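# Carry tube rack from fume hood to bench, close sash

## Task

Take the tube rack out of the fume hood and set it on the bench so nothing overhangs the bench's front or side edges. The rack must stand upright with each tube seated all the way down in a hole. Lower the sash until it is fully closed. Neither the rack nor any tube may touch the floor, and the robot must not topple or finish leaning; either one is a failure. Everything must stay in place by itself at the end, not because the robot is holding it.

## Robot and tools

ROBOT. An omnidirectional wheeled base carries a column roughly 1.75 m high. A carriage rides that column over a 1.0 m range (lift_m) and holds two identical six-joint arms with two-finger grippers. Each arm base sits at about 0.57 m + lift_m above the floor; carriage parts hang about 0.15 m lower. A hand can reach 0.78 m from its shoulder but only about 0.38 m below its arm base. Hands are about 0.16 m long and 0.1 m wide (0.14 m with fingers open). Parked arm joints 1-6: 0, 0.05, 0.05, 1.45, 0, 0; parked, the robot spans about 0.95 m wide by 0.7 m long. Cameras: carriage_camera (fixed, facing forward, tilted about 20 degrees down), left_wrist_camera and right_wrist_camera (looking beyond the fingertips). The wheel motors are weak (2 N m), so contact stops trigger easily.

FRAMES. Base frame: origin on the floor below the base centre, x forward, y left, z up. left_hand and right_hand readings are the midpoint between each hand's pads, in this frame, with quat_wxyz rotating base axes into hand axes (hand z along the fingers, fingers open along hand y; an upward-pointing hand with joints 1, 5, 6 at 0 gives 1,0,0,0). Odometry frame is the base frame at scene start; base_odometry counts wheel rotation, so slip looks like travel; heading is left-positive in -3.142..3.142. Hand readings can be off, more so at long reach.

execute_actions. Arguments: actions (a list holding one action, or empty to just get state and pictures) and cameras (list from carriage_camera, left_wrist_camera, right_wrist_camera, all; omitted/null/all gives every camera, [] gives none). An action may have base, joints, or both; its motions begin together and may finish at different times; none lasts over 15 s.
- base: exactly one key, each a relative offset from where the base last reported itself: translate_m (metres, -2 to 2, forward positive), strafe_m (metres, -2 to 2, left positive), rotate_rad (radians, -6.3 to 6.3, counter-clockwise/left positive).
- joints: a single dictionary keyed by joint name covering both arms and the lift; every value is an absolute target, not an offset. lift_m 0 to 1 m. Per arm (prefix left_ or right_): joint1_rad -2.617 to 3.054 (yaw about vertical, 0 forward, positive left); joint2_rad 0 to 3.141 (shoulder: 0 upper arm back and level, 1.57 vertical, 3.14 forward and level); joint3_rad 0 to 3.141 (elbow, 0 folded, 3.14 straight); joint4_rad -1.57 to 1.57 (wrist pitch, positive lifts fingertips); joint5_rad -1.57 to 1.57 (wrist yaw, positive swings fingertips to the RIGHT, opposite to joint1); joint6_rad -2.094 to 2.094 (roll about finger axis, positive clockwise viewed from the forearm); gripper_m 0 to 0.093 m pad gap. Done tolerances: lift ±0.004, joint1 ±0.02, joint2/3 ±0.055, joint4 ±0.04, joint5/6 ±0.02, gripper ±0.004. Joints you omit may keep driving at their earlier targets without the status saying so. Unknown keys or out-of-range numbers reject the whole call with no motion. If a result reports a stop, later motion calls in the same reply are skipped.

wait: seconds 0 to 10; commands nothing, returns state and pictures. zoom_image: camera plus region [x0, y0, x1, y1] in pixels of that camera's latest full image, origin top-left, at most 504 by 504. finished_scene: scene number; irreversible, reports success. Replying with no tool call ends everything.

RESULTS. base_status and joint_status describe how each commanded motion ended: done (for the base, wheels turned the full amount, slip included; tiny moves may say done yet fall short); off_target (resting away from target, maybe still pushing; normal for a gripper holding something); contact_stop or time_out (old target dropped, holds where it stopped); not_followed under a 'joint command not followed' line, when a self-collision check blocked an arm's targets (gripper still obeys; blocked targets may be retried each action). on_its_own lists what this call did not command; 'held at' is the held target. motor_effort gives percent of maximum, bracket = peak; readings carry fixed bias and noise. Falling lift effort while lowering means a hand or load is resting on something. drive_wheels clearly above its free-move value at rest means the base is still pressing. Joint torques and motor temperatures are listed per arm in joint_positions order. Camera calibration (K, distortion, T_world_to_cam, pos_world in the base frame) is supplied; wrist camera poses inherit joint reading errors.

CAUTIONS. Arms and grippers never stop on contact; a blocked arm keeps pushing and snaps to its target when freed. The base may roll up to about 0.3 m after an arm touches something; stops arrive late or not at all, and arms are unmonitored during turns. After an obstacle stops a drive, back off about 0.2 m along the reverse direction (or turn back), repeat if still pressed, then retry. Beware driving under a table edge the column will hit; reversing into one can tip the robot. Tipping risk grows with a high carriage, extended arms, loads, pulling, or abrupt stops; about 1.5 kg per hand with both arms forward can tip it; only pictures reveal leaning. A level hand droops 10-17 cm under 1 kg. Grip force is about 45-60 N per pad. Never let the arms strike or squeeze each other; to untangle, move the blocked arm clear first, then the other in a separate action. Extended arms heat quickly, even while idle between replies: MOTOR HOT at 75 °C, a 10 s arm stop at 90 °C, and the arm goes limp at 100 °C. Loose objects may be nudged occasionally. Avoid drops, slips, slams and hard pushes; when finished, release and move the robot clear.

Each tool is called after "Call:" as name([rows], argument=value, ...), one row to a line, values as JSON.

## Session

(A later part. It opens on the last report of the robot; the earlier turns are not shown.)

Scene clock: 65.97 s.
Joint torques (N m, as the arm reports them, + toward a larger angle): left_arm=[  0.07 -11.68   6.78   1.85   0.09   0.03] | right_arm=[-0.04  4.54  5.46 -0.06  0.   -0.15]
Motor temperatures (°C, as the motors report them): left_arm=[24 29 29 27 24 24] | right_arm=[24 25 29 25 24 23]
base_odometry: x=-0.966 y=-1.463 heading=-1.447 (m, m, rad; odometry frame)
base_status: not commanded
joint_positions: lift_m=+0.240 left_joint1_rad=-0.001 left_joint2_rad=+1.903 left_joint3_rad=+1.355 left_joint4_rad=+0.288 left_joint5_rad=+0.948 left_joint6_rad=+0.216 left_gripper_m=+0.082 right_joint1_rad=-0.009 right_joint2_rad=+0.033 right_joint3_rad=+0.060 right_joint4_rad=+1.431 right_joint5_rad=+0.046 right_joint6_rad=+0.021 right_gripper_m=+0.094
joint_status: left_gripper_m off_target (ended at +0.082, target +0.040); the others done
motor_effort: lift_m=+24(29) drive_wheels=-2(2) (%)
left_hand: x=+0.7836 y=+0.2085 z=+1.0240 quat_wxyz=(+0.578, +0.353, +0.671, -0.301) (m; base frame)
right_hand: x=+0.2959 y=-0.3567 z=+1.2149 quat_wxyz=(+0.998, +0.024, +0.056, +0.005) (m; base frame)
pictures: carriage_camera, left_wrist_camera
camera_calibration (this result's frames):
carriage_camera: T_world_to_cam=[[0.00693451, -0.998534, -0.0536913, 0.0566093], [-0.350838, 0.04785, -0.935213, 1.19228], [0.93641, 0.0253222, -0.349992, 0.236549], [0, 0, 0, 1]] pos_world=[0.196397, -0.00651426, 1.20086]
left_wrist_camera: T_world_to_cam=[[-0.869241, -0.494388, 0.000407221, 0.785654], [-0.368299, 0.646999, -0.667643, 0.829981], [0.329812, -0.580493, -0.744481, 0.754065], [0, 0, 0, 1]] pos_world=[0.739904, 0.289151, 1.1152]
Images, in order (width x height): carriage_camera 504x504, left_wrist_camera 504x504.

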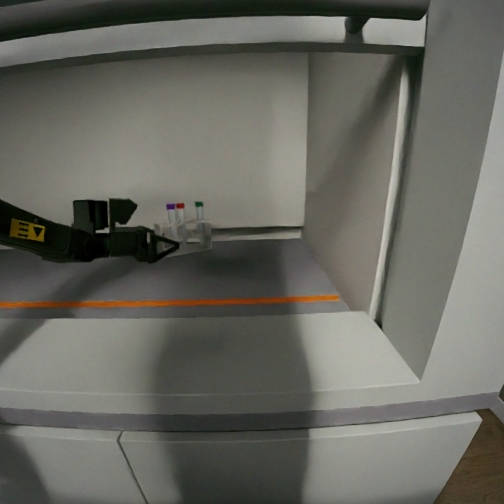

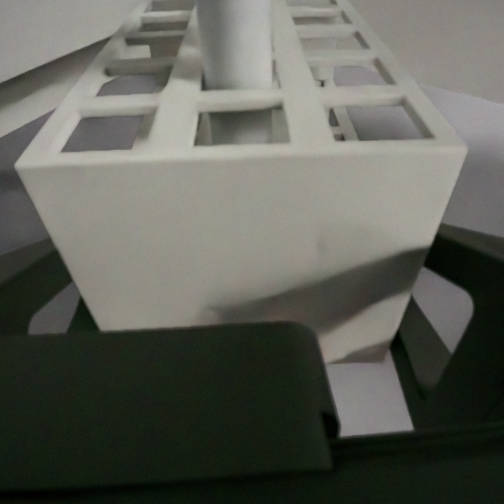

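Call:
execute_actions([
  {"base":{"translate_m":-0.9},"joints":{"left_gripper_m":0.04}},
], cameras=[])

Call:
execute_actions([
  {"base":{"rotate_rad":1.57},"joints":{"left_gripper_m":0.04}},
], cameras=[])

Call:
execute_actions([
  {"base":{"strafe_m":0.8},"joints":{"left_gripper_m":0.04}},
], cameras=[])

Call:
execute_actions([
  {"base":{"translate_m":1.3},"joints":{"left_gripper_m":0.04,"lift_m":0.3}},
], cameras=["carriage_camera"])

Scene clock: 72.70 s.
Joint torques (N m, as the arm reports them, + toward a larger angle): left_arm=[  0.11 -11.84   6.87   1.78   0.19   0.  ] | right_arm=[-0.02  4.59  5.59 -0.03 -0.02 -0.13]
Motor temperatures (°C, as the motors report them): left_arm=[24 31 29 28 24 24] | right_arm=[24 25 29 25 24 23]
base_odometry: x=-1.077 y=-0.570 heading=-1.447 (m, m, rad; odometry frame)
base_status: done
joint_positions: lift_m=+0.240 left_joint1_rad=-0.001 left_joint2_rad=+1.903 left_joint3_rad=+1.355 left_joint4_rad=+0.287 left_joint5_rad=+0.948 left_joint6_rad=+0.216 left_gripper_m=+0.082 right_joint1_rad=-0.009 right_joint2_rad=+0.033 right_joint3_rad=+0.060 right_joint4_rad=+1.432 right_joint5_rad=+0.046 right_joint6_rad=+0.021 right_gripper_m=+0.094
joint_status: left_gripper_m off_target (ended at +0.082, target +0.040)
motor_effort: lift_m=+24(24) drive_wheels=-2(30) (%)
left_hand: x=+0.7836 y=+0.2085 z=+1.0238 quat_wxyz=(+0.578, +0.353, +0.671, -0.301) (m; base frame)
right_hand: x=+0.2957 y=-0.3567 z=+1.2149 quat_wxyz=(+0.998, +0.024, +0.055, +0.005) (m; base frame)
pictures: none
No camera images: the call's "cameras" was empty. Leave "cameras" out to get every camera's image.

Scene clock: 75.80 s.
Joint torques (N m, as the arm reports them, + toward a larger angle): left_arm=[ -0.7  -12.     6.77   1.81   0.16   0.03] | right_arm=[ 0.04  4.49  5.51 -0.02 -0.01 -0.14]
Motor temperatures (°C, as the motors report them): left_arm=[24 32 30 28 24 24] | right_arm=[24 25 29 25 24 23]
base_odometry: x=-1.077 y=-0.570 heading=+0.122 (m, m, rad; odometry frame)
base_status: done
joint_positions: lift_m=+0.240 left_joint1_rad=+0.007 left_joint2_rad=+1.903 left_joint3_rad=+1.355 left_joint4_rad=+0.287 left_joint5_rad=+0.944 left_joint6_rad=+0.216 left_gripper_m=+0.082 right_joint1_rad=-0.009 right_joint2_rad=+0.033 right_joint3_rad=+0.060 right_joint4_rad=+1.430 right_joint5_rad=+0.046 right_joint6_rad=+0.021 right_gripper_m=+0.094
joint_status: left_gripper_m off_target (ended at +0.082, target +0.040)
motor_effort: lift_m=+24(25) drive_wheels=+8(31) (%)
left_hand: x=+0.7853 y=+0.2131 z=+1.0237 quat_wxyz=(+0.580, +0.349, +0.674, -0.298) (m; base frame)
right_hand: x=+0.2962 y=-0.3568 z=+1.2148 quat_wxyz=(+0.998, +0.024, +0.057, +0.005) (m; base frame)
pictures: none
No camera images: the call's "cameras" was empty. Leave "cameras" out to get every camera's image.

Scene clock: 79.67 s.
Joint torques (N m, as the arm reports them, + toward a larger angle): left_arm=[ -0.26 -11.92   6.73   1.84   0.19   0.04] | right_arm=[-0.11  4.62  5.67 -0.03 -0.02 -0.16]
Motor temperatures (°C, as the motors report them): left_arm=[24 32 30 29 24 24] | right_arm=[24 25 30 25 24 23]
base_odometry: x=-1.176 y=+0.224 heading=+0.123 (m, m, rad; odometry frame)
base_status: done
joint_positions: lift_m=+0.240 left_joint1_rad=+0.004 left_joint2_rad=+1.903 left_joint3_rad=+1.355 left_joint4_rad=+0.287 left_joint5_rad=+0.944 left_joint6_rad=+0.216 left_gripper_m=+0.082 right_joint1_rad=-0.009 right_joint2_rad=+0.033 right_joint3_rad=+0.060 right_joint4_rad=+1.430 right_joint5_rad=+0.046 right_joint6_rad=+0.021 right_gripper_m=+0.094
joint_status: left_gripper_m off_target (ended at +0.082, target +0.040)
motor_effort: lift_m=+25(24) drive_wheels=-5(34) (%)
left_hand: x=+0.7848 y=+0.2113 z=+1.0237 quat_wxyz=(+0.579, +0.350, +0.673, -0.299) (m; base frame)
right_hand: x=+0.2962 y=-0.3568 z=+1.2148 quat_wxyz=(+0.998, +0.024, +0.057, +0.005) (m; base frame)
pictures: none
No camera images: the call's "cameras" was empty. Leave "cameras" out to get every camera's image.

Scene clock: 84.57 s.
Joint torques (N m, as the arm reports them, + toward a larger angle): left_arm=[ -0.25 -11.67   6.83   1.85   0.17   0.03] | right_arm=[-0.01  4.55  5.47 -0.07  0.   -0.13]
Motor temperatures (°C, as the motors report them): left_arm=[24 33 30 29 24 24] | right_arm=[24 25 30 25 24 23]
base_odometry: x=+0.115 y=+0.384 heading=+0.124 (m, m, rad; odometry frame)
base_status: done
joint_positions: lift_m=+0.300 left_joint1_rad=+0.004 left_joint2_rad=+1.900 left_joint3_rad=+1.355 left_joint4_rad=+0.286 left_joint5_rad=+0.944 left_joint6_rad=+0.216 left_gripper_m=+0.082 right_joint1_rad=-0.009 right_joint2_rad=+0.033 right_joint3_rad=+0.060 right_joint4_rad=+1.432 right_joint5_rad=+0.046 right_joint6_rad=+0.021 right_gripper_m=+0.094
joint_status: left_gripper_m off_target (ended at +0.082, target +0.040); the others done
motor_effort: lift_m=+24(29) drive_wheels=-6(34) (%)
left_hand: x=+0.7843 y=+0.2112 z=+1.0848 quat_wxyz=(+0.579, +0.351, +0.672, -0.299) (m; base frame)
right_hand: x=+0.2956 y=-0.3567 z=+1.2749 quat_wxyz=(+0.998, +0.024, +0.055, +0.005) (m; base frame)
pictures: carriage_camera
camera_calibration (this result's frames):
carriage_camera: T_world_to_cam=[[0.00693451, -0.998534, -0.0536913, 0.0598329], [-0.350838, 0.04785, -0.935213, 1.24843], [0.93641, 0.0253222, -0.349992, 0.257562], [0, 0, 0, 1]] pos_world=[0.196397, -0.00651426, 1.2609]
Images, in order (width x height): carriage_camera 504x504.

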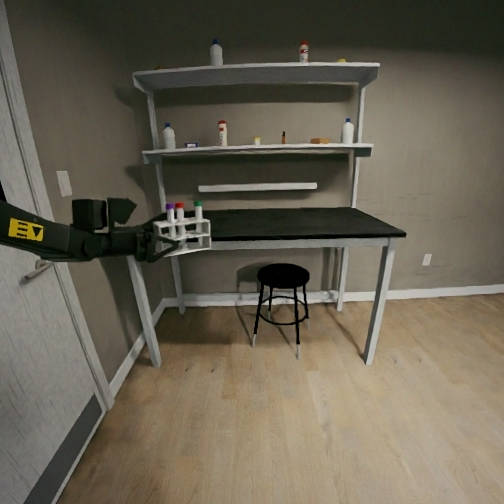

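Call:
execute_actions([
  {"base":{"strafe_m":-0.2},"joints":{"left_gripper_m":0.04,"lift_m":0.33}},
], cameras=[])

Call:
execute_actions([
  {"base":{"translate_m":0.85},"joints":{"left_gripper_m":0.04}},
], cameras=["carriage_camera"])

Scene clock: 88.83 s.
Joint torques (N m, as the arm reports them, + toward a larger angle): left_arm=[ -0.18 -11.75   6.71   1.88   0.2    0.04] | right_arm=[-0.06  4.41  5.51 -0.05 -0.01 -0.15]
Motor temperatures (°C, as the motors report them): left_arm=[24 34 30 29 24 24] | right_arm=[24 25 30 25 24 23]
base_odometry: x=+0.139 y=+0.186 heading=+0.124 (m, m, rad; odometry frame)
base_status: done
joint_positions: lift_m=+0.330 left_joint1_rad=+0.001 left_joint2_rad=+1.902 left_joint3_rad=+1.355 left_joint4_rad=+0.286 left_joint5_rad=+0.944 left_joint6_rad=+0.216 left_gripper_m=+0.082 right_joint1_rad=-0.009 right_joint2_rad=+0.033 right_joint3_rad=+0.060 right_joint4_rad=+1.432 right_joint5_rad=+0.046 right_joint6_rad=+0.021 right_gripper_m=+0.094
joint_status: left_gripper_m off_target (ended at +0.082, target +0.040); the others done
motor_effort: lift_m=+24(29) drive_wheels=-2(31) (%)
left_hand: x=+0.7842 y=+0.2099 z=+1.1138 quat_wxyz=(+0.578, +0.351, +0.673, -0.300) (m; base frame)
right_hand: x=+0.2956 y=-0.3567 z=+1.3049 quat_wxyz=(+0.998, +0.024, +0.055, +0.005) (m; base frame)
pictures: none
No camera images: the call's "cameras" was empty. Leave "cameras" out to get every camera's image.

Scene clock: 92.80 s.
Joint torques (N m, as the arm reports them, + toward a larger angle): left_arm=[ -0.04 -12.01   6.9    1.85   0.15   0.03] | right_arm=[-0.07  4.55  5.59 -0.04 -0.01 -0.13]
Motor temperatures (°C, as the motors report them): left_arm=[24 35 31 30 24 24] | right_arm=[24 25 30 25 24 23]
base_odometry: x=+0.983 y=+0.290 heading=+0.123 (m, m, rad; odometry frame)
base_status: done
joint_positions: lift_m=+0.330 left_joint1_rad=+0.001 left_joint2_rad=+1.902 left_joint3_rad=+1.355 left_joint4_rad=+0.286 left_joint5_rad=+0.944 left_joint6_rad=+0.216 left_gripper_m=+0.082 right_joint1_rad=-0.009 right_joint2_rad=+0.033 right_joint3_rad=+0.060 right_joint4_rad=+1.431 right_joint5_rad=+0.046 right_joint6_rad=+0.021 right_gripper_m=+0.094
joint_status: left_gripper_m off_target (ended at +0.082, target +0.040)
motor_effort: lift_m=+24(24) drive_wheels=-5(28) (%)
left_hand: x=+0.7842 y=+0.2099 z=+1.1138 quat_wxyz=(+0.578, +0.351, +0.673, -0.300) (m; base frame)
right_hand: x=+0.2959 y=-0.3567 z=+1.3049 quat_wxyz=(+0.998, +0.024, +0.056, +0.005) (m; base frame)
pictures: carriage_camera
camera_calibration (this result's frames):
carriage_camera: T_world_to_cam=[[0.00693451, -0.998534, -0.0536913, 0.0614432], [-0.350838, 0.04785, -0.935213, 1.27648], [0.93641, 0.0253222, -0.349992, 0.26806], [0, 0, 0, 1]] pos_world=[0.196397, -0.00651426, 1.2909]
Images, in order (width x height): carriage_camera 504x504.

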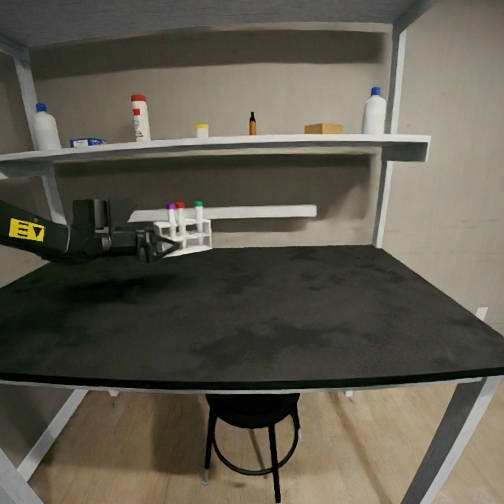

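Call:
execute_actions([
  {"joints":{"left_gripper_m":0.04,"lift_m":0.2}},
], cameras=["carriage_camera","left_wrist_camera"])

Scene clock: 94.63 s.
Joint torques (N m, as the arm reports them, + toward a larger angle): left_arm=[ -0.19 -12.31   6.69   1.9    0.17   0.04] | right_arm=[ 0.01  4.65  5.44 -0.05 -0.03 -0.11]
Motor temperatures (°C, as the motors report them): left_arm=[24 35 31 30 24 24] | right_arm=[24 25 30 25 24 23]
base_odometry: x=+0.983 y=+0.290 heading=+0.123 (m, m, rad; odometry frame)
base_status: not commanded
joint_positions: lift_m=+0.200 left_joint1_rad=+0.001 left_joint2_rad=+1.907 left_joint3_rad=+1.355 left_joint4_rad=+0.279 left_joint5_rad=+0.944 left_joint6_rad=+0.216 left_gripper_m=+0.082 right_joint1_rad=-0.009 right_joint2_rad=+0.033 right_joint3_rad=+0.060 right_joint4_rad=+1.431 right_joint5_rad=+0.046 right_joint6_rad=+0.021 right_gripper_m=+0.094
joint_status: left_gripper_m off_target (ended at +0.082, target +0.040); the others done
motor_effort: lift_m=+22(21) drive_wheels=-3(4) (%)
left_hand: x=+0.7846 y=+0.2099 z=+0.9803 quat_wxyz=(+0.574, +0.349, +0.676, -0.302) (m; base frame)
right_hand: x=+0.2958 y=-0.3567 z=+1.1751 quat_wxyz=(+0.998, +0.024, +0.056, +0.005) (m; base frame)
pictures: carriage_camera, left_wrist_camera
camera_calibration (this result's frames):
carriage_camera: T_world_to_cam=[[0.00693451, -0.998534, -0.0536913, 0.0544766], [-0.350838, 0.04785, -0.935213, 1.15513], [0.93641, 0.0253222, -0.349992, 0.222647], [0, 0, 0, 1]] pos_world=[0.196397, -0.00651426, 1.16114]
left_wrist_camera: T_world_to_cam=[[-0.866385, -0.499244, 0.0114962, 0.775085], [-0.380787, 0.645573, -0.661995, 0.804895], [0.323075, -0.57792, -0.74942, 0.731667], [0, 0, 0, 1]] pos_world=[0.741633, 0.290183, 1.07225]
Images, in order (width x height): carriage_camera 504x504, left_wrist_camera 504x504.

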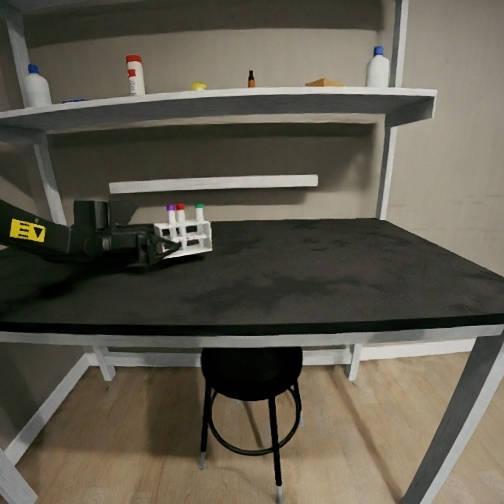

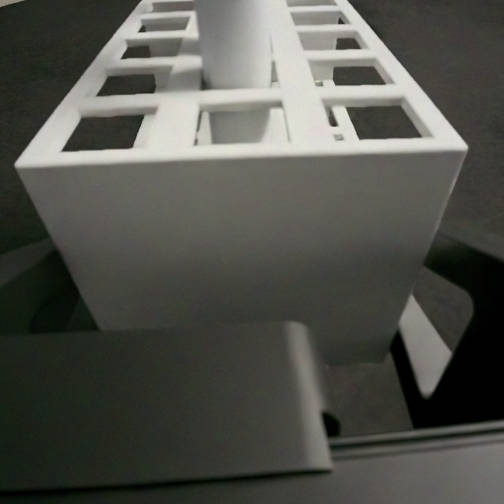

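Call:
execute_actions([
  {"joints":{"left_gripper_m":0.04,"lift_m":0.15}},
], cameras=["carriage_camera"])

Scene clock: 96.13 s.
Joint torques (N m, as the arm reports them, + toward a larger angle): left_arm=[ -0.14 -10.71   6.79   1.51   0.09   0.22] | right_arm=[-0.07  4.62  5.62 -0.07 -0.03 -0.16]
Motor temperatures (°C, as the motors report them): left_arm=[24 35 31 30 24 24] | right_arm=[24 25 30 25 24 23]
base_odometry: x=+0.983 y=+0.290 heading=+0.123 (m, m, rad; odometry frame)
base_status: not commanded
joint_positions: lift_m=+0.150 left_joint1_rad=+0.001 left_joint2_rad=+1.890 left_joint3_rad=+1.355 left_joint4_rad=+0.325 left_joint5_rad=+0.949 left_joint6_rad=+0.202 left_gripper_m=+0.082 right_joint1_rad=-0.009 right_joint2_rad=+0.033 right_joint3_rad=+0.060 right_joint4_rad=+1.431 right_joint5_rad=+0.046 right_joint6_rad=+0.021 right_gripper_m=+0.094
joint_status: left_gripper_m off_target (ended at +0.082, target +0.040); the others done
motor_effort: lift_m=+21(21) drive_wheels=-3(5) (%)
left_hand: x=+0.7834 y=+0.2093 z=+0.9471 quat_wxyz=(+0.593, +0.355, +0.659, -0.297) (m; base frame)
right_hand: x=+0.2958 y=-0.3567 z=+1.1253 quat_wxyz=(+0.998, +0.024, +0.056, +0.005) (m; base frame)
pictures: carriage_camera
camera_calibration (this result's frames):
carriage_camera: T_world_to_cam=[[0.00693451, -0.998534, -0.0536913, 0.0517993], [-0.350838, 0.04785, -0.935213, 1.1085], [0.93641, 0.0253222, -0.349992, 0.205194], [0, 0, 0, 1]] pos_world=[0.196397, -0.00651426, 1.11128]
Images, in order (width x height): carriage_camera 504x504.

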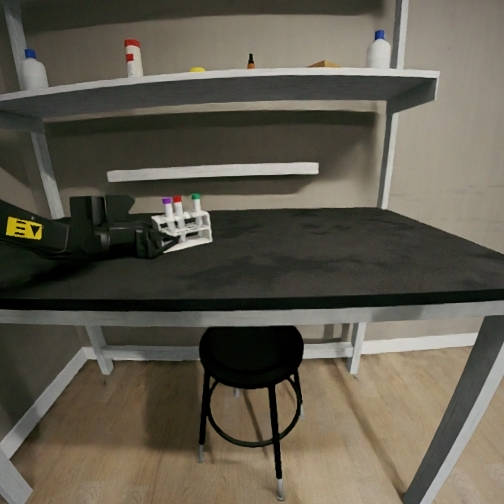

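Touching down. Release and withdraw to the left.

Call:
execute_actions([
  {"joints":{"left_gripper_m":0.093,"lift_m":0.165}},
], cameras=[])

Call:
execute_actions([
  {"base":{"strafe_m":0.06}},
], cameras=[])

Call:
execute_actions([
  {"base":{"translate_m":-0.04}},
], cameras=[])

Call:
execute_actions([
  {"base":{"strafe_m":0.07}},
], cameras=[])

Call:
execute_actions([
  {"base":{"translate_m":-0.06}},
], cameras=["carriage_camera","left_wrist_camera"])

Call:
zoom_image(camera="carriage_camera", region=[150, 150, 310, 270])

Scene clock: 107.27 s.
Joint torques (N m, as the arm reports them, + toward a larger angle): left_arm=[  0.02 -11.32   6.77   1.72   0.1    0.05] | right_arm=[-0.01  4.5   5.51 -0.05  0.01 -0.15]
Motor temperatures (°C, as the motors report them): left_arm=[24 36 31 30 24 24] | right_arm=[24 25 30 26 24 23]
base_odometry: x=+0.983 y=+0.290 heading=+0.123 (m, m, rad; odometry frame)
base_status: not commanded
joint_positions: lift_m=+0.165 left_joint1_rad=+0.001 left_joint2_rad=+1.897 left_joint3_rad=+1.355 left_joint4_rad=+0.305 left_joint5_rad=+0.949 left_joint6_rad=+0.213 left_gripper_m=+0.093 right_joint1_rad=-0.009 right_joint2_rad=+0.033 right_joint3_rad=+0.060 right_joint4_rad=+1.431 right_joint5_rad=+0.046 right_joint6_rad=+0.021 right_gripper_m=+0.094
joint_status: all done
motor_effort: lift_m=+24(29) drive_wheels=-3(3) (%)
left_hand: x=+0.7837 y=+0.2094 z=+0.9546 quat_wxyz=(+0.585, +0.355, +0.665, -0.298) (m; base frame)
right_hand: x=+0.2958 y=-0.3567 z=+1.1399 quat_wxyz=(+0.998, +0.024, +0.056, +0.005) (m; base frame)
pictures: none
No camera images: the call's "cameras" was empty. Leave "cameras" out to get every camera's image.

Scene clock: 108.53 s.
Joint torques (N m, as the arm reports them, + toward a larger angle): left_arm=[ -0.1  -11.49   6.8    1.7    0.11   0.05] | right_arm=[-0.06  4.55  5.47 -0.05 -0.03 -0.12]
Motor temperatures (°C, as the motors report them): left_arm=[24 36 31 30 24 24] | right_arm=[24 25 30 26 24 23]
base_odometry: x=+0.976 y=+0.350 heading=+0.123 (m, m, rad; odometry frame)
base_status: done
joint_positions: lift_m=+0.165 left_joint1_rad=+0.000 left_joint2_rad=+1.897 left_joint3_rad=+1.355 left_joint4_rad=+0.305 left_joint5_rad=+0.949 left_joint6_rad=+0.214 left_gripper_m=+0.093 right_joint1_rad=-0.009 right_joint2_rad=+0.033 right_joint3_rad=+0.060 right_joint4_rad=+1.431 right_joint5_rad=+0.046 right_joint6_rad=+0.021 right_gripper_m=+0.094
joint_status: not commanded
motor_effort: lift_m=+24(24) drive_wheels=-3(25) (%)
left_hand: x=+0.7835 y=+0.2088 z=+0.9546 quat_wxyz=(+0.585, +0.356, +0.665, -0.298) (m; base frame)
right_hand: x=+0.2958 y=-0.3567 z=+1.1399 quat_wxyz=(+0.998, +0.024, +0.056, +0.005) (m; base frame)
pictures: none
No camera images: the call's "cameras" was empty. Leave "cameras" out to get every camera's image.

Scene clock: 109.63 s.
Joint torques (N m, as the arm reports them, + toward a larger angle): left_arm=[ -0.1  -11.41   6.78   1.7    0.08   0.05] | right_arm=[-0.06  4.63  5.58 -0.01 -0.01 -0.14]
Motor temperatures (°C, as the motors report them): left_arm=[24 36 32 30 24 24] | right_arm=[24 25 30 26 24 23]
base_odometry: x=+0.936 y=+0.345 heading=+0.123 (m, m, rad; odometry frame)
base_status: done
joint_positions: lift_m=+0.165 left_joint1_rad=+0.000 left_joint2_rad=+1.897 left_joint3_rad=+1.355 left_joint4_rad=+0.304 left_joint5_rad=+0.949 left_joint6_rad=+0.214 left_gripper_m=+0.093 right_joint1_rad=-0.009 right_joint2_rad=+0.033 right_joint3_rad=+0.060 right_joint4_rad=+1.431 right_joint5_rad=+0.046 right_joint6_rad=+0.021 right_gripper_m=+0.094
joint_status: not commanded
motor_effort: lift_m=+24(24) drive_wheels=-3(26) (%)
left_hand: x=+0.7835 y=+0.2088 z=+0.9546 quat_wxyz=(+0.585, +0.355, +0.665, -0.298) (m; base frame)
right_hand: x=+0.2959 y=-0.3567 z=+1.1399 quat_wxyz=(+0.998, +0.024, +0.056, +0.005) (m; base frame)
pictures: none
No camera images: the call's "cameras" was empty. Leave "cameras" out to get every camera's image.

Scene clock: 110.97 s.
Joint torques (N m, as the arm reports them, + toward a larger angle): left_arm=[ -0.04 -11.43   6.92   1.68   0.11   0.06] | right_arm=[-0.05  4.53  5.61 -0.06 -0.02 -0.17]
Motor temperatures (°C, as the motors report them): left_arm=[24 36 32 30 24 24] | right_arm=[24 25 30 26 24 23]
base_odometry: x=+0.927 y=+0.414 heading=+0.123 (m, m, rad; odometry frame)
base_status: done
joint_positions: lift_m=+0.165 left_joint1_rad=+0.000 left_joint2_rad=+1.897 left_joint3_rad=+1.355 left_joint4_rad=+0.304 left_joint5_rad=+0.949 left_joint6_rad=+0.214 left_gripper_m=+0.093 right_joint1_rad=-0.009 right_joint2_rad=+0.033 right_joint3_rad=+0.060 right_joint4_rad=+1.431 right_joint5_rad=+0.046 right_joint6_rad=+0.021 right_gripper_m=+0.094
joint_status: not commanded
motor_effort: lift_m=+24(24) drive_wheels=-3(23) (%)
left_hand: x=+0.7836 y=+0.2090 z=+0.9546 quat_wxyz=(+0.585, +0.355, +0.665, -0.298) (m; base frame)
right_hand: x=+0.2959 y=-0.3567 z=+1.1399 quat_wxyz=(+0.998, +0.024, +0.056, +0.005) (m; base frame)
pictures: none
No camera images: the call's "cameras" was empty. Leave "cameras" out to get every camera's image.

Scene clock: 112.23 s.
Joint torques (N m, as the arm reports them, + toward a larger angle): left_arm=[ -0.1  -11.57   6.81   1.7    0.1    0.04] | right_arm=[ 0.07  4.52  5.57 -0.04 -0.04 -0.16]
Motor temperatures (°C, as the motors report them): left_arm=[24 36 32 30 24 24] | right_arm=[24 25 30 26 24 23]
base_odometry: x=+0.868 y=+0.407 heading=+0.123 (m, m, rad; odometry frame)
base_status: done
joint_positions: lift_m=+0.165 left_joint1_rad=+0.000 left_joint2_rad=+1.897 left_joint3_rad=+1.355 left_joint4_rad=+0.304 left_joint5_rad=+0.949 left_joint6_rad=+0.214 left_gripper_m=+0.093 right_joint1_rad=-0.009 right_joint2_rad=+0.033 right_joint3_rad=+0.060 right_joint4_rad=+1.431 right_joint5_rad=+0.046 right_joint6_rad=+0.021 right_gripper_m=+0.094
joint_status: not commanded
motor_effort: lift_m=+24(24) drive_wheels=-2(24) (%)
left_hand: x=+0.7836 y=+0.2090 z=+0.9546 quat_wxyz=(+0.585, +0.355, +0.665, -0.298) (m; base frame)
right_hand: x=+0.2958 y=-0.3567 z=+1.1399 quat_wxyz=(+0.998, +0.024, +0.056, +0.005) (m; base frame)
pictures: carriage_camera, left_wrist_camera
camera_calibration (this result's frames):
carriage_camera: T_world_to_cam=[[0.00693451, -0.998534, -0.0536913, 0.0525839], [-0.350838, 0.04785, -0.935213, 1.12216], [0.93641, 0.0253222, -0.349992, 0.210309], [0, 0, 0, 1]] pos_world=[0.196397, -0.00651426, 1.12589]
left_wrist_camera: T_world_to_cam=[[-0.868905, -0.494717, -0.0160922, 0.80142], [-0.355177, 0.645806, -0.675858, 0.781128], [0.344751, -0.581541, -0.736856, 0.68393], [0, 0, 0, 1]] pos_world=[0.738012, 0.289752, 1.04479]
Images, in order (width x height): carriage_camera 504x504, left_wrist_camera 504x504.

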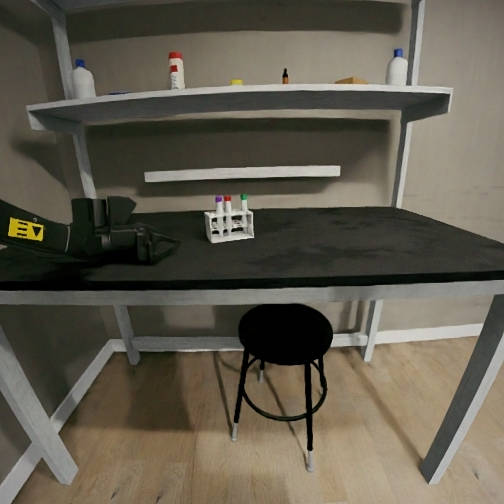

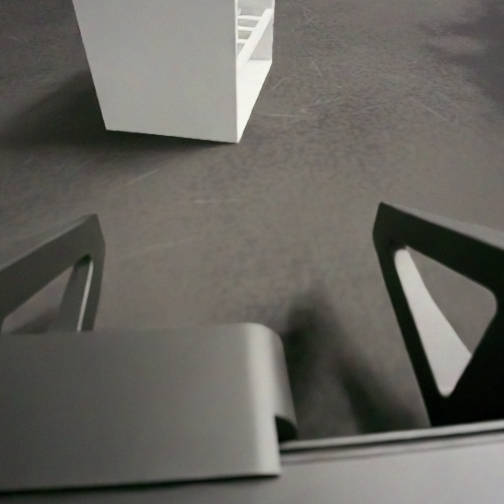

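Region (150, 150, 310, 270) of carriage_camera's 504x504 image, scaled by 3.150, with more detail than that image has; it fills the top 378 rows of this view, and the rest is white.

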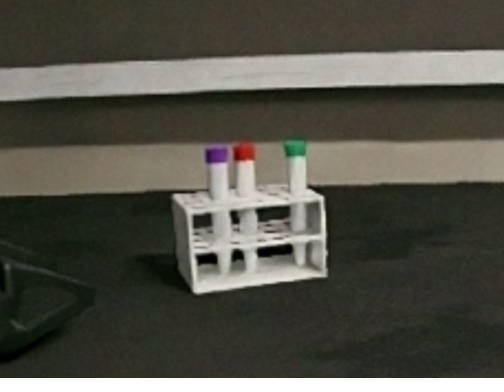

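Call:
execute_actions([
  {"base":{"translate_m":-1.6}},
], cameras=[])

Call:
execute_actions([
  {"base":{"rotate_rad":-1.57},"joints":{"left_joint2_rad":1.57,"left_joint3_rad":1.57,"left_joint4_rad":0,"left_joint5_rad":0,"left_joint6_rad":0,"left_gripper_m":0,"lift_m":0.45}},
], cameras=[])

Call:
execute_actions([
  {"base":{"translate_m":1.1}},
], cameras=["carriage_camera","left_wrist_camera"])

Scene clock: 121.57 s.
Joint torques (N m, as the arm reports them, + toward a larger angle): left_arm=[ -0.06 -11.42   6.78   1.7    0.1    0.07] | right_arm=[-0.09  4.57  5.64 -0.02 -0.03 -0.14]
Motor temperatures (°C, as the motors report them): left_arm=[24 37 32 30 24 24] | right_arm=[24 25 31 26 24 23]
base_odometry: x=-0.720 y=+0.210 heading=+0.123 (m, m, rad; odometry frame)
base_status: done
joint_positions: lift_m=+0.165 left_joint1_rad=+0.000 left_joint2_rad=+1.897 left_joint3_rad=+1.355 left_joint4_rad=+0.304 left_joint5_rad=+0.949 left_joint6_rad=+0.214 left_gripper_m=+0.093 right_joint1_rad=-0.009 right_joint2_rad=+0.033 right_joint3_rad=+0.060 right_joint4_rad=+1.431 right_joint5_rad=+0.046 right_joint6_rad=+0.021 right_gripper_m=+0.094
joint_status: not commanded
motor_effort: lift_m=+24(24) drive_wheels=-3(29) (%)
left_hand: x=+0.7836 y=+0.2090 z=+0.9546 quat_wxyz=(+0.585, +0.355, +0.665, -0.298) (m; base frame)
right_hand: x=+0.2959 y=-0.3567 z=+1.1399 quat_wxyz=(+0.998, +0.024, +0.056, +0.005) (m; base frame)
pictures: none
No camera images: the call's "cameras" was empty. Leave "cameras" out to get every camera's image.

Scene clock: 124.67 s.
Joint torques (N m, as the arm reports them, + toward a larger angle): left_arm=[-0.01 -8.42  6.37  1.9  -0.01 -0.1 ] | right_arm=[ 0.01  4.52  5.59  0.   -0.03 -0.15]
Motor temperatures (°C, as the motors report them): left_arm=[24 37 32 30 24 24] | right_arm=[24 25 31 26 24 23]
base_odometry: x=-0.720 y=+0.210 heading=-1.446 (m, m, rad; odometry frame)
base_status: done
joint_positions: lift_m=+0.450 left_joint1_rad=+0.000 left_joint2_rad=+1.566 left_joint3_rad=+1.585 left_joint4_rad=+0.010 left_joint5_rad=+0.000 left_joint6_rad=+0.006 left_gripper_m=+0.001 right_joint1_rad=-0.009 right_joint2_rad=+0.033 right_joint3_rad=+0.060 right_joint4_rad=+1.427 right_joint5_rad=+0.046 right_joint6_rad=+0.021 right_gripper_m=+0.094
joint_status: all done
motor_effort: lift_m=+24(31) drive_wheels=+7(35) (%)
left_hand: x=+0.7772 y=+0.3488 z=+1.4415 quat_wxyz=(+0.717, +0.002, +0.697, +0.002) (m; base frame)
right_hand: x=+0.2968 y=-0.3568 z=+1.4248 quat_wxyz=(+0.998, +0.024, +0.058, +0.005) (m; base frame)
pictures: none
No camera images: the call's "cameras" was empty. Leave "cameras" out to get every camera's image.

Scene clock: 129.17 s.
Joint torques (N m, as the arm reports them, + toward a larger angle): left_arm=[ 0.01 -8.37  6.29  1.89  0.   -0.12] | right_arm=[-0.08  4.53  5.65  0.   -0.02 -0.15]
Motor temperatures (°C, as the motors report them): left_arm=[24 36 32 31 24 24] | right_arm=[24 25 31 25 24 23]
base_odometry: x=-0.585 y=-0.881 heading=-1.447 (m, m, rad; odometry frame)
base_status: done
joint_positions: lift_m=+0.450 left_joint1_rad=+0.000 left_joint2_rad=+1.566 left_joint3_rad=+1.585 left_joint4_rad=+0.008 left_joint5_rad=+0.000 left_joint6_rad=+0.006 left_gripper_m=+0.001 right_joint1_rad=-0.009 right_joint2_rad=+0.033 right_joint3_rad=+0.060 right_joint4_rad=+1.429 right_joint5_rad=+0.046 right_joint6_rad=+0.021 right_gripper_m=+0.094
joint_status: not commanded
motor_effort: lift_m=+24(24) drive_wheels=-7(38) (%)
left_hand: x=+0.7772 y=+0.3488 z=+1.4410 quat_wxyz=(+0.717, +0.002, +0.697, +0.002) (m; base frame)
right_hand: x=+0.2964 y=-0.3568 z=+1.4248 quat_wxyz=(+0.998, +0.024, +0.057, +0.005) (m; base frame)
pictures: carriage_camera, left_wrist_camera
camera_calibration (this result's frames):
carriage_camera: T_world_to_cam=[[0.00693451, -0.998534, -0.0536913, 0.0678873], [-0.350838, 0.04785, -0.935213, 1.38872], [0.93641, 0.0253222, -0.349992, 0.310066], [0, 0, 0, 1]] pos_world=[0.196397, -0.00651426, 1.41092]
left_wrist_camera: T_world_to_cam=[[-0.0866221, -0.996088, -0.0174791, 0.441742], [-0.612001, 0.0670487, -0.78801, 1.58038], [0.786099, -0.0575618, -0.615414, 0.42511], [0, 0, 0, 1]] pos_world=[0.671281, 0.358521, 1.5147]
Images, in order (width x height): carriage_camera 504x504, left_wrist_camera 504x504.

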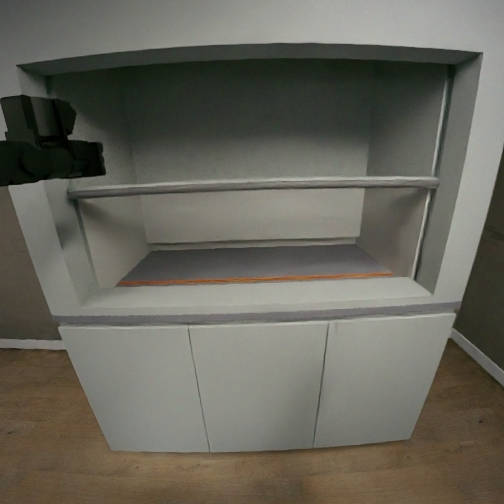

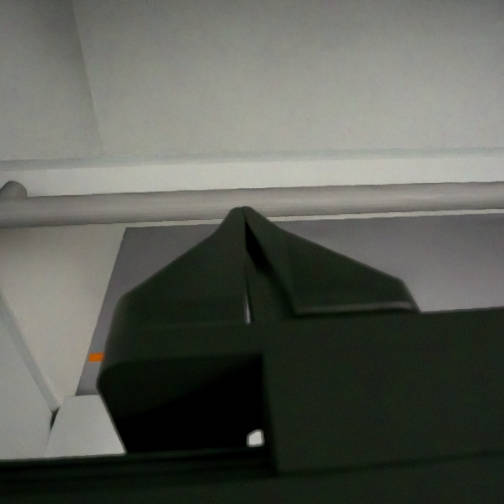

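Call:
execute_actions([
  {"base":{"strafe_m":-0.3}},
], cameras=[])

Call:
execute_actions([
  {"base":{"translate_m":0.22}},
], cameras=["carriage_camera","left_wrist_camera"])

Scene clock: 133.43 s.
Joint torques (N m, as the arm reports them, + toward a larger angle): left_arm=[-0.11 -8.38  6.45  1.91  0.   -0.1 ] | right_arm=[-0.04  4.57  5.61  0.   -0.03 -0.16]
Motor temperatures (°C, as the motors report them): left_arm=[24 36 32 31 24 24] | right_arm=[24 25 31 25 24 23]
base_odometry: x=-0.883 y=-0.919 heading=-1.447 (m, m, rad; odometry frame)
base_status: done
joint_positions: lift_m=+0.450 left_joint1_rad=+0.000 left_joint2_rad=+1.566 left_joint3_rad=+1.585 left_joint4_rad=+0.007 left_joint5_rad=+0.000 left_joint6_rad=+0.006 left_gripper_m=+0.001 right_joint1_rad=-0.009 right_joint2_rad=+0.033 right_joint3_rad=+0.060 right_joint4_rad=+1.430 right_joint5_rad=+0.046 right_joint6_rad=+0.021 right_gripper_m=+0.094
joint_status: not commanded
motor_effort: lift_m=+24(24) drive_wheels=-4(25) (%)
left_hand: x=+0.7772 y=+0.3487 z=+1.4409 quat_wxyz=(+0.717, +0.002, +0.698, +0.002) (m; base frame)
right_hand: x=+0.2962 y=-0.3568 z=+1.4249 quat_wxyz=(+0.998, +0.024, +0.057, +0.005) (m; base frame)
pictures: none
No camera images: the call's "cameras" was empty. Leave "cameras" out to get every camera's image.

Scene clock: 135.60 s.
Joint torques (N m, as the arm reports them, + toward a larger angle): left_arm=[-0.08 -8.31  6.32  1.88 -0.03 -0.11] | right_arm=[-0.08  4.56  5.63 -0.06 -0.03 -0.17]
Motor temperatures (°C, as the motors report them): left_arm=[24 36 32 31 24 24] | right_arm=[24 25 31 25 24 23]
base_odometry: x=-0.856 y=-1.137 heading=-1.447 (m, m, rad; odometry frame)
base_status: done
joint_positions: lift_m=+0.450 left_joint1_rad=+0.000 left_joint2_rad=+1.566 left_joint3_rad=+1.585 left_joint4_rad=+0.006 left_joint5_rad=+0.000 left_joint6_rad=+0.006 left_gripper_m=+0.001 right_joint1_rad=-0.009 right_joint2_rad=+0.033 right_joint3_rad=+0.060 right_joint4_rad=+1.430 right_joint5_rad=+0.046 right_joint6_rad=+0.021 right_gripper_m=+0.094
joint_status: not commanded
motor_effort: lift_m=+24(24) drive_wheels=-4(28) (%)
left_hand: x=+0.7774 y=+0.3487 z=+1.4402 quat_wxyz=(+0.716, +0.002, +0.698, +0.002) (m; base frame)
right_hand: x=+0.2962 y=-0.3568 z=+1.4249 quat_wxyz=(+0.998, +0.024, +0.057, +0.005) (m; base frame)
pictures: carriage_camera, left_wrist_camera
camera_calibration (this result's frames):
carriage_camera: T_world_to_cam=[[0.00693451, -0.998534, -0.0536913, 0.0678873], [-0.350838, 0.04785, -0.935213, 1.38872], [0.93641, 0.0253222, -0.349992, 0.310066], [0, 0, 0, 1]] pos_world=[0.196397, -0.00651426, 1.41092]
left_wrist_camera: T_world_to_cam=[[-0.0870417, -0.996055, -0.0172896, 0.441728], [-0.613777, 0.0672898, -0.786606, 1.57923], [0.784666, -0.0578556, -0.617213, 0.428243], [0, 0, 0, 1]] pos_world=[0.671719, 0.358495, 1.51419]
Images, in order (width x height): carriage_camera 504x504, left_wrist_camera 504x504.

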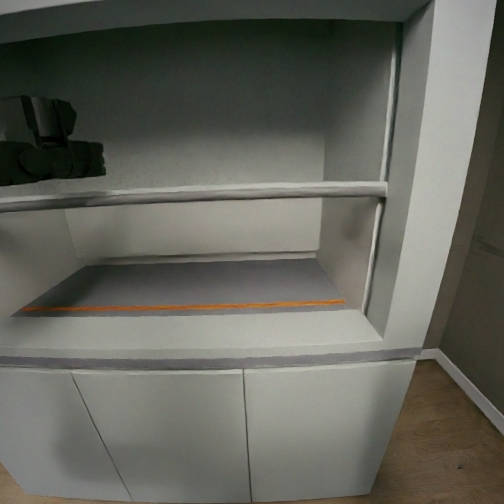

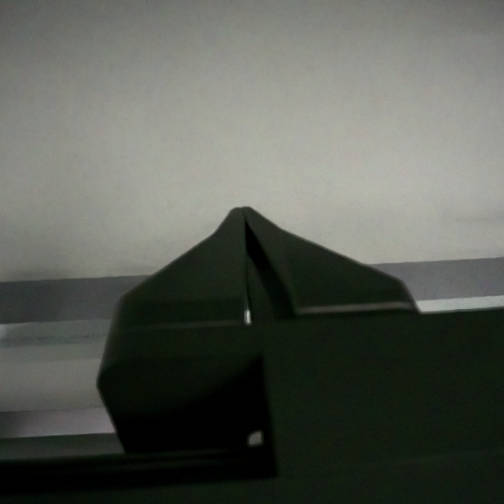

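Call:
execute_actions([
  {"base":{"translate_m":0.15}},
], cameras=[])

Call:
execute_actions([
  {"joints":{"lift_m":0.25}},
], cameras=["carriage_camera","left_wrist_camera"])

Scene clock: 138.83 s.
Joint torques (N m, as the arm reports them, + toward a larger angle): left_arm=[-0.06  6.66  6.81  4.58 -0.03 -0.1 ] | right_arm=[-0.1   4.58  5.63 -0.09 -0.04 -0.17]
Motor temperatures (°C, as the motors report them): left_arm=[24 35 32 33 24 24] | right_arm=[24 25 31 26 24 23]
base_odometry: x=-0.846 y=-1.218 heading=-1.447 (m, m, rad; odometry frame)
base_status: translate_m contact_stop (by the wheels' count: +0.082 of +0.150)
joint_positions: lift_m=+0.450 left_joint1_rad=+0.000 left_joint2_rad=+1.397 left_joint3_rad=+1.573 left_joint4_rad=-0.297 left_joint5_rad=+0.002 left_joint6_rad=+0.006 left_gripper_m=+0.001 right_joint1_rad=-0.009 right_joint2_rad=+0.033 right_joint3_rad=+0.060 right_joint4_rad=+1.430 right_joint5_rad=+0.046 right_joint6_rad=+0.021 right_gripper_m=+0.094
joint_status: not commanded
motor_effort: lift_m=+24(24) drive_wheels=+28(51) (%)
left_hand: x=+0.7181 y=+0.3484 z=+1.4378 quat_wxyz=(+0.663, +0.003, +0.749, +0.001) (m; base frame)
right_hand: x=+0.2961 y=-0.3568 z=+1.4249 quat_wxyz=(+0.998, +0.024, +0.056, +0.005) (m; base frame)
pictures: none
No camera images: the call's "cameras" was empty. Leave "cameras" out to get every camera's image.

not run: a stop came earlier in this reply.

Touched the glass; back off slightly, then lower.

Call:
execute_actions([
  {"base":{"translate_m":-0.11},"joints":{"left_joint2_rad":1.57,"left_joint3_rad":1.57,"left_joint4_rad":0}},
], cameras=[])

Call:
execute_actions([
  {"joints":{"lift_m":0.2}},
], cameras=["carriage_camera","left_wrist_camera"])

Scene clock: 141.53 s.
Joint torques (N m, as the arm reports them, + toward a larger angle): left_arm=[ 0.03 -8.53  6.98  2.07 -0.04 -0.11] | right_arm=[-0.1   4.55  5.53 -0.04 -0.01 -0.15]
Motor temperatures (°C, as the motors report them): left_arm=[24 35 32 35 24 24] | right_arm=[24 26 31 26 24 23]
base_odometry: x=-0.859 y=-1.109 heading=-1.446 (m, m, rad; odometry frame)
base_status: done
joint_positions: lift_m=+0.450 left_joint1_rad=+0.000 left_joint2_rad=+1.570 left_joint3_rad=+1.573 left_joint4_rad=-0.013 left_joint5_rad=+0.002 left_joint6_rad=+0.006 left_gripper_m=+0.001 right_joint1_rad=-0.009 right_joint2_rad=+0.033 right_joint3_rad=+0.060 right_joint4_rad=+1.431 right_joint5_rad=+0.046 right_joint6_rad=+0.021 right_gripper_m=+0.094
joint_status: all done
motor_effort: lift_m=+24(24) drive_wheels=+5(23) (%)
left_hand: x=+0.7793 y=+0.3484 z=+1.4281 quat_wxyz=(+0.704, +0.003, +0.710, +0.001) (m; base frame)
right_hand: x=+0.2959 y=-0.3567 z=+1.4249 quat_wxyz=(+0.998, +0.024, +0.056, +0.005) (m; base frame)
pictures: none
No camera images: the call's "cameras" was empty. Leave "cameras" out to get every camera's image.

Scene clock: 143.07 s.
Joint torques (N m, as the arm reports them, + toward a larger angle): left_arm=[ 0.01 -8.24  6.78  1.93 -0.04 -0.13] | right_arm=[-0.1   4.46  5.47 -0.03 -0.03 -0.12]
Motor temperatures (°C, as the motors report them): left_arm=[24 35 32 35 24 24] | right_arm=[24 26 31 26 24 23]
base_odometry: x=-0.859 y=-1.109 heading=-1.446 (m, m, rad; odometry frame)
base_status: not commanded
joint_positions: lift_m=+0.200 left_joint1_rad=+0.000 left_joint2_rad=+1.566 left_joint3_rad=+1.579 left_joint4_rad=+0.001 left_joint5_rad=+0.001 left_joint6_rad=+0.006 left_gripper_m=+0.001 right_joint1_rad=-0.009 right_joint2_rad=+0.033 right_joint3_rad=+0.060 right_joint4_rad=+1.431 right_joint5_rad=+0.046 right_joint6_rad=+0.021 right_gripper_m=+0.094
joint_status: all done
motor_effort: lift_m=+21(22) drive_wheels=+4(5) (%)
left_hand: x=+0.7777 y=+0.3484 z=+1.1864 quat_wxyz=(+0.712, +0.002, +0.702, +0.002) (m; base frame)
right_hand: x=+0.2959 y=-0.3567 z=+1.1751 quat_wxyz=(+0.998, +0.024, +0.056, +0.005) (m; base frame)
pictures: carriage_camera, left_wrist_camera
camera_calibration (this result's frames):
carriage_camera: T_world_to_cam=[[0.00693451, -0.998534, -0.0536913, 0.0544772], [-0.350838, 0.04785, -0.935213, 1.15514], [0.93641, 0.0253222, -0.349992, 0.222651], [0, 0, 0, 1]] pos_world=[0.196397, -0.00651426, 1.16115]
left_wrist_camera: T_world_to_cam=[[-0.0887472, -0.99592, -0.0163437, 0.437262], [-0.622338, 0.0682535, -0.779767, 1.37801], [0.777701, -0.0590309, -0.625856, 0.287439], [0, 0, 0, 1]] pos_world=[0.672852, 0.358392, 1.26157]
Images, in order (width x height): carriage_camera 504x504, left_wrist_camera 504x504.

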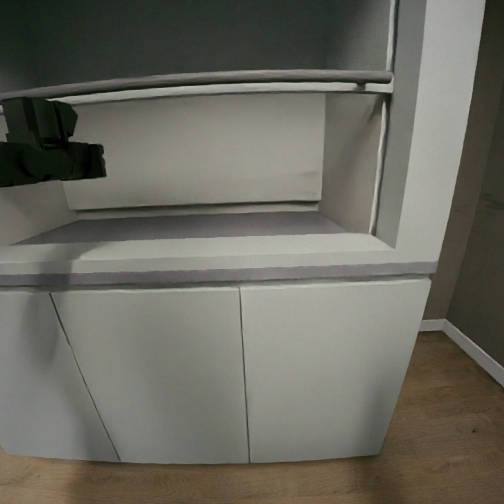

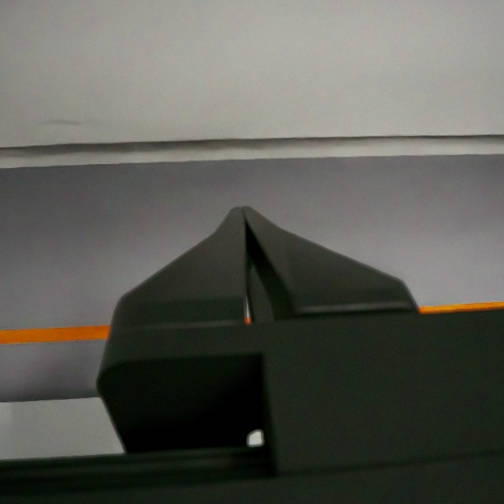

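Call:
execute_actions([
  {"joints":{"lift_m":0.42}},
], cameras=[])

Call:
execute_actions([
  {"base":{"translate_m":0.05}},
], cameras=[])

Call:
execute_actions([
  {"joints":{"lift_m":0.25}},
], cameras=["carriage_camera","left_wrist_camera"])

Scene clock: 147.03 s.
Joint torques (N m, as the arm reports them, + toward a larger angle): left_arm=[  0.03 -10.16   9.7    3.71  -0.06  -0.09] | right_arm=[-0.06  4.51  5.58 -0.02 -0.04 -0.14]
Motor temperatures (°C, as the motors report them): left_arm=[24 35 33 35 24 24] | right_arm=[24 26 31 26 24 23]
base_odometry: x=-0.859 y=-1.109 heading=-1.446 (m, m, rad; odometry frame)
base_status: not commanded
joint_positions: lift_m=+0.420 left_joint1_rad=+0.000 left_joint2_rad=+1.586 left_joint3_rad=+1.539 left_joint4_rad=-0.203 left_joint5_rad=+0.002 left_joint6_rad=+0.006 left_gripper_m=+0.001 right_joint1_rad=-0.009 right_joint2_rad=+0.033 right_joint3_rad=+0.060 right_joint4_rad=+1.432 right_joint5_rad=+0.047 right_joint6_rad=+0.021 right_gripper_m=+0.094
joint_status: all done
motor_effort: lift_m=+25(30) drive_wheels=+4(4) (%)
left_hand: x=+0.7786 y=+0.3483 z=+1.3273 quat_wxyz=(+0.614, +0.003, +0.790, +0.001) (m; base frame)
right_hand: x=+0.2957 y=-0.3568 z=+1.3948 quat_wxyz=(+0.998, +0.024, +0.055, +0.005) (m; base frame)
pictures: none
No camera images: the call's "cameras" was empty. Leave "cameras" out to get every camera's image.

Scene clock: 148.20 s.
Joint torques (N m, as the arm reports them, + toward a larger angle): left_arm=[-0.13 -9.99 11.33  4.7  -0.09 -0.1 ] | right_arm=[-0.09  4.51  5.59 -0.02 -0.02 -0.15]
Motor temperatures (°C, as the motors report them): left_arm=[24 35 33 37 24 24] | right_arm=[24 26 31 26 24 23]
base_odometry: x=-0.853 y=-1.158 heading=-1.447 (m, m, rad; odometry frame)
base_status: done
joint_positions: lift_m=+0.420 left_joint1_rad=+0.000 left_joint2_rad=+1.586 left_joint3_rad=+1.517 left_joint4_rad=-0.323 left_joint5_rad=+0.004 left_joint6_rad=+0.006 left_gripper_m=+0.001 right_joint1_rad=-0.009 right_joint2_rad=+0.033 right_joint3_rad=+0.060 right_joint4_rad=+1.431 right_joint5_rad=+0.047 right_joint6_rad=+0.021 right_gripper_m=+0.094
joint_status: not commanded
motor_effort: lift_m=+25(25) drive_wheels=+11(32) (%)
left_hand: x=+0.7686 y=+0.3480 z=+1.2884 quat_wxyz=(+0.556, +0.004, +0.831, +0.000) (m; base frame)
right_hand: x=+0.2959 y=-0.3568 z=+1.3948 quat_wxyz=(+0.998, +0.024, +0.056, +0.005) (m; base frame)
pictures: none
No camera images: the call's "cameras" was empty. Leave "cameras" out to get every camera's image.

Scene clock: 149.40 s.
Joint torques (N m, as the arm reports them, + toward a larger angle): left_arm=[-0.11 -9.37  8.35  2.13 -0.08 -0.1 ] | right_arm=[-0.06  4.46  5.56 -0.02 -0.03 -0.14]
Motor temperatures (°C, as the motors report them): left_arm=[24 35 33 37 24 24] | right_arm=[24 26 31 26 24 23]
base_odometry: x=-0.853 y=-1.159 heading=-1.447 (m, m, rad; odometry frame)
base_status: not commanded
joint_positions: lift_m=+0.250 left_joint1_rad=+0.000 left_joint2_rad=+1.578 left_joint3_rad=+1.556 left_joint4_rad=-0.017 left_joint5_rad=+0.004 left_joint6_rad=+0.006 left_gripper_m=+0.001 right_joint1_rad=-0.009 right_joint2_rad=+0.033 right_joint3_rad=+0.060 right_joint4_rad=+1.431 right_joint5_rad=+0.047 right_joint6_rad=+0.021 right_gripper_m=+0.094
joint_status: all done
motor_effort: lift_m=+22(22) drive_wheels=+7(12) (%)
left_hand: x=+0.7828 y=+0.3481 z=+1.2149 quat_wxyz=(+0.693, +0.004, +0.721, +0.001) (m; base frame)
right_hand: x=+0.2959 y=-0.3568 z=+1.2251 quat_wxyz=(+0.998, +0.024, +0.056, +0.005) (m; base frame)
pictures: carriage_camera, left_wrist_camera
camera_calibration (this result's frames):
carriage_camera: T_world_to_cam=[[0.00693451, -0.998534, -0.0536913, 0.0571597], [-0.350838, 0.04785, -0.935213, 1.20187], [0.93641, 0.0253222, -0.349992, 0.240137], [0, 0, 0, 1]] pos_world=[0.196397, -0.00651426, 1.21112]
left_wrist_camera: T_world_to_cam=[[-0.0917861, -0.995702, -0.0123426, 0.435226], [-0.66206, 0.0702794, -0.746148, 1.39294], [0.743809, -0.0603145, -0.665666, 0.376682], [0, 0, 0, 1]] pos_world=[0.681977, 0.35818, 1.29545]
Images, in order (width x height): carriage_camera 504x504, left_wrist_camera 504x504.

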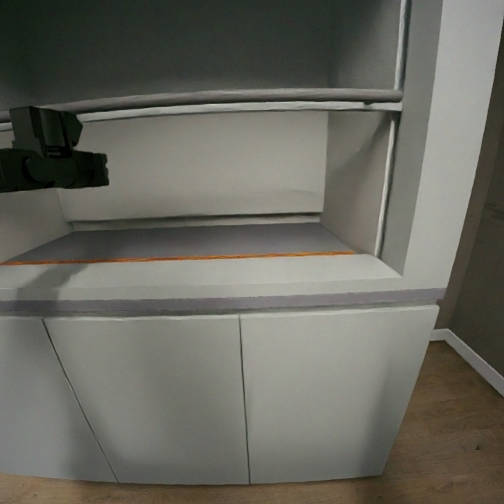

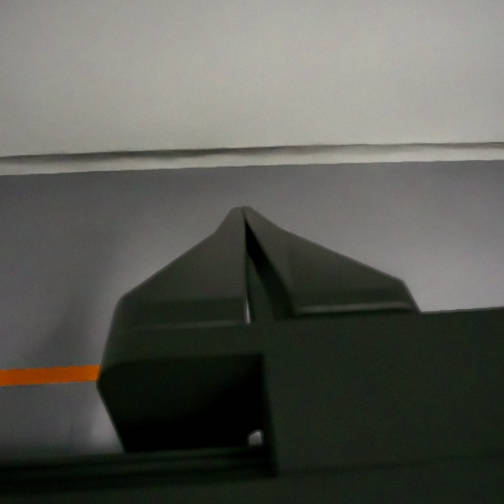

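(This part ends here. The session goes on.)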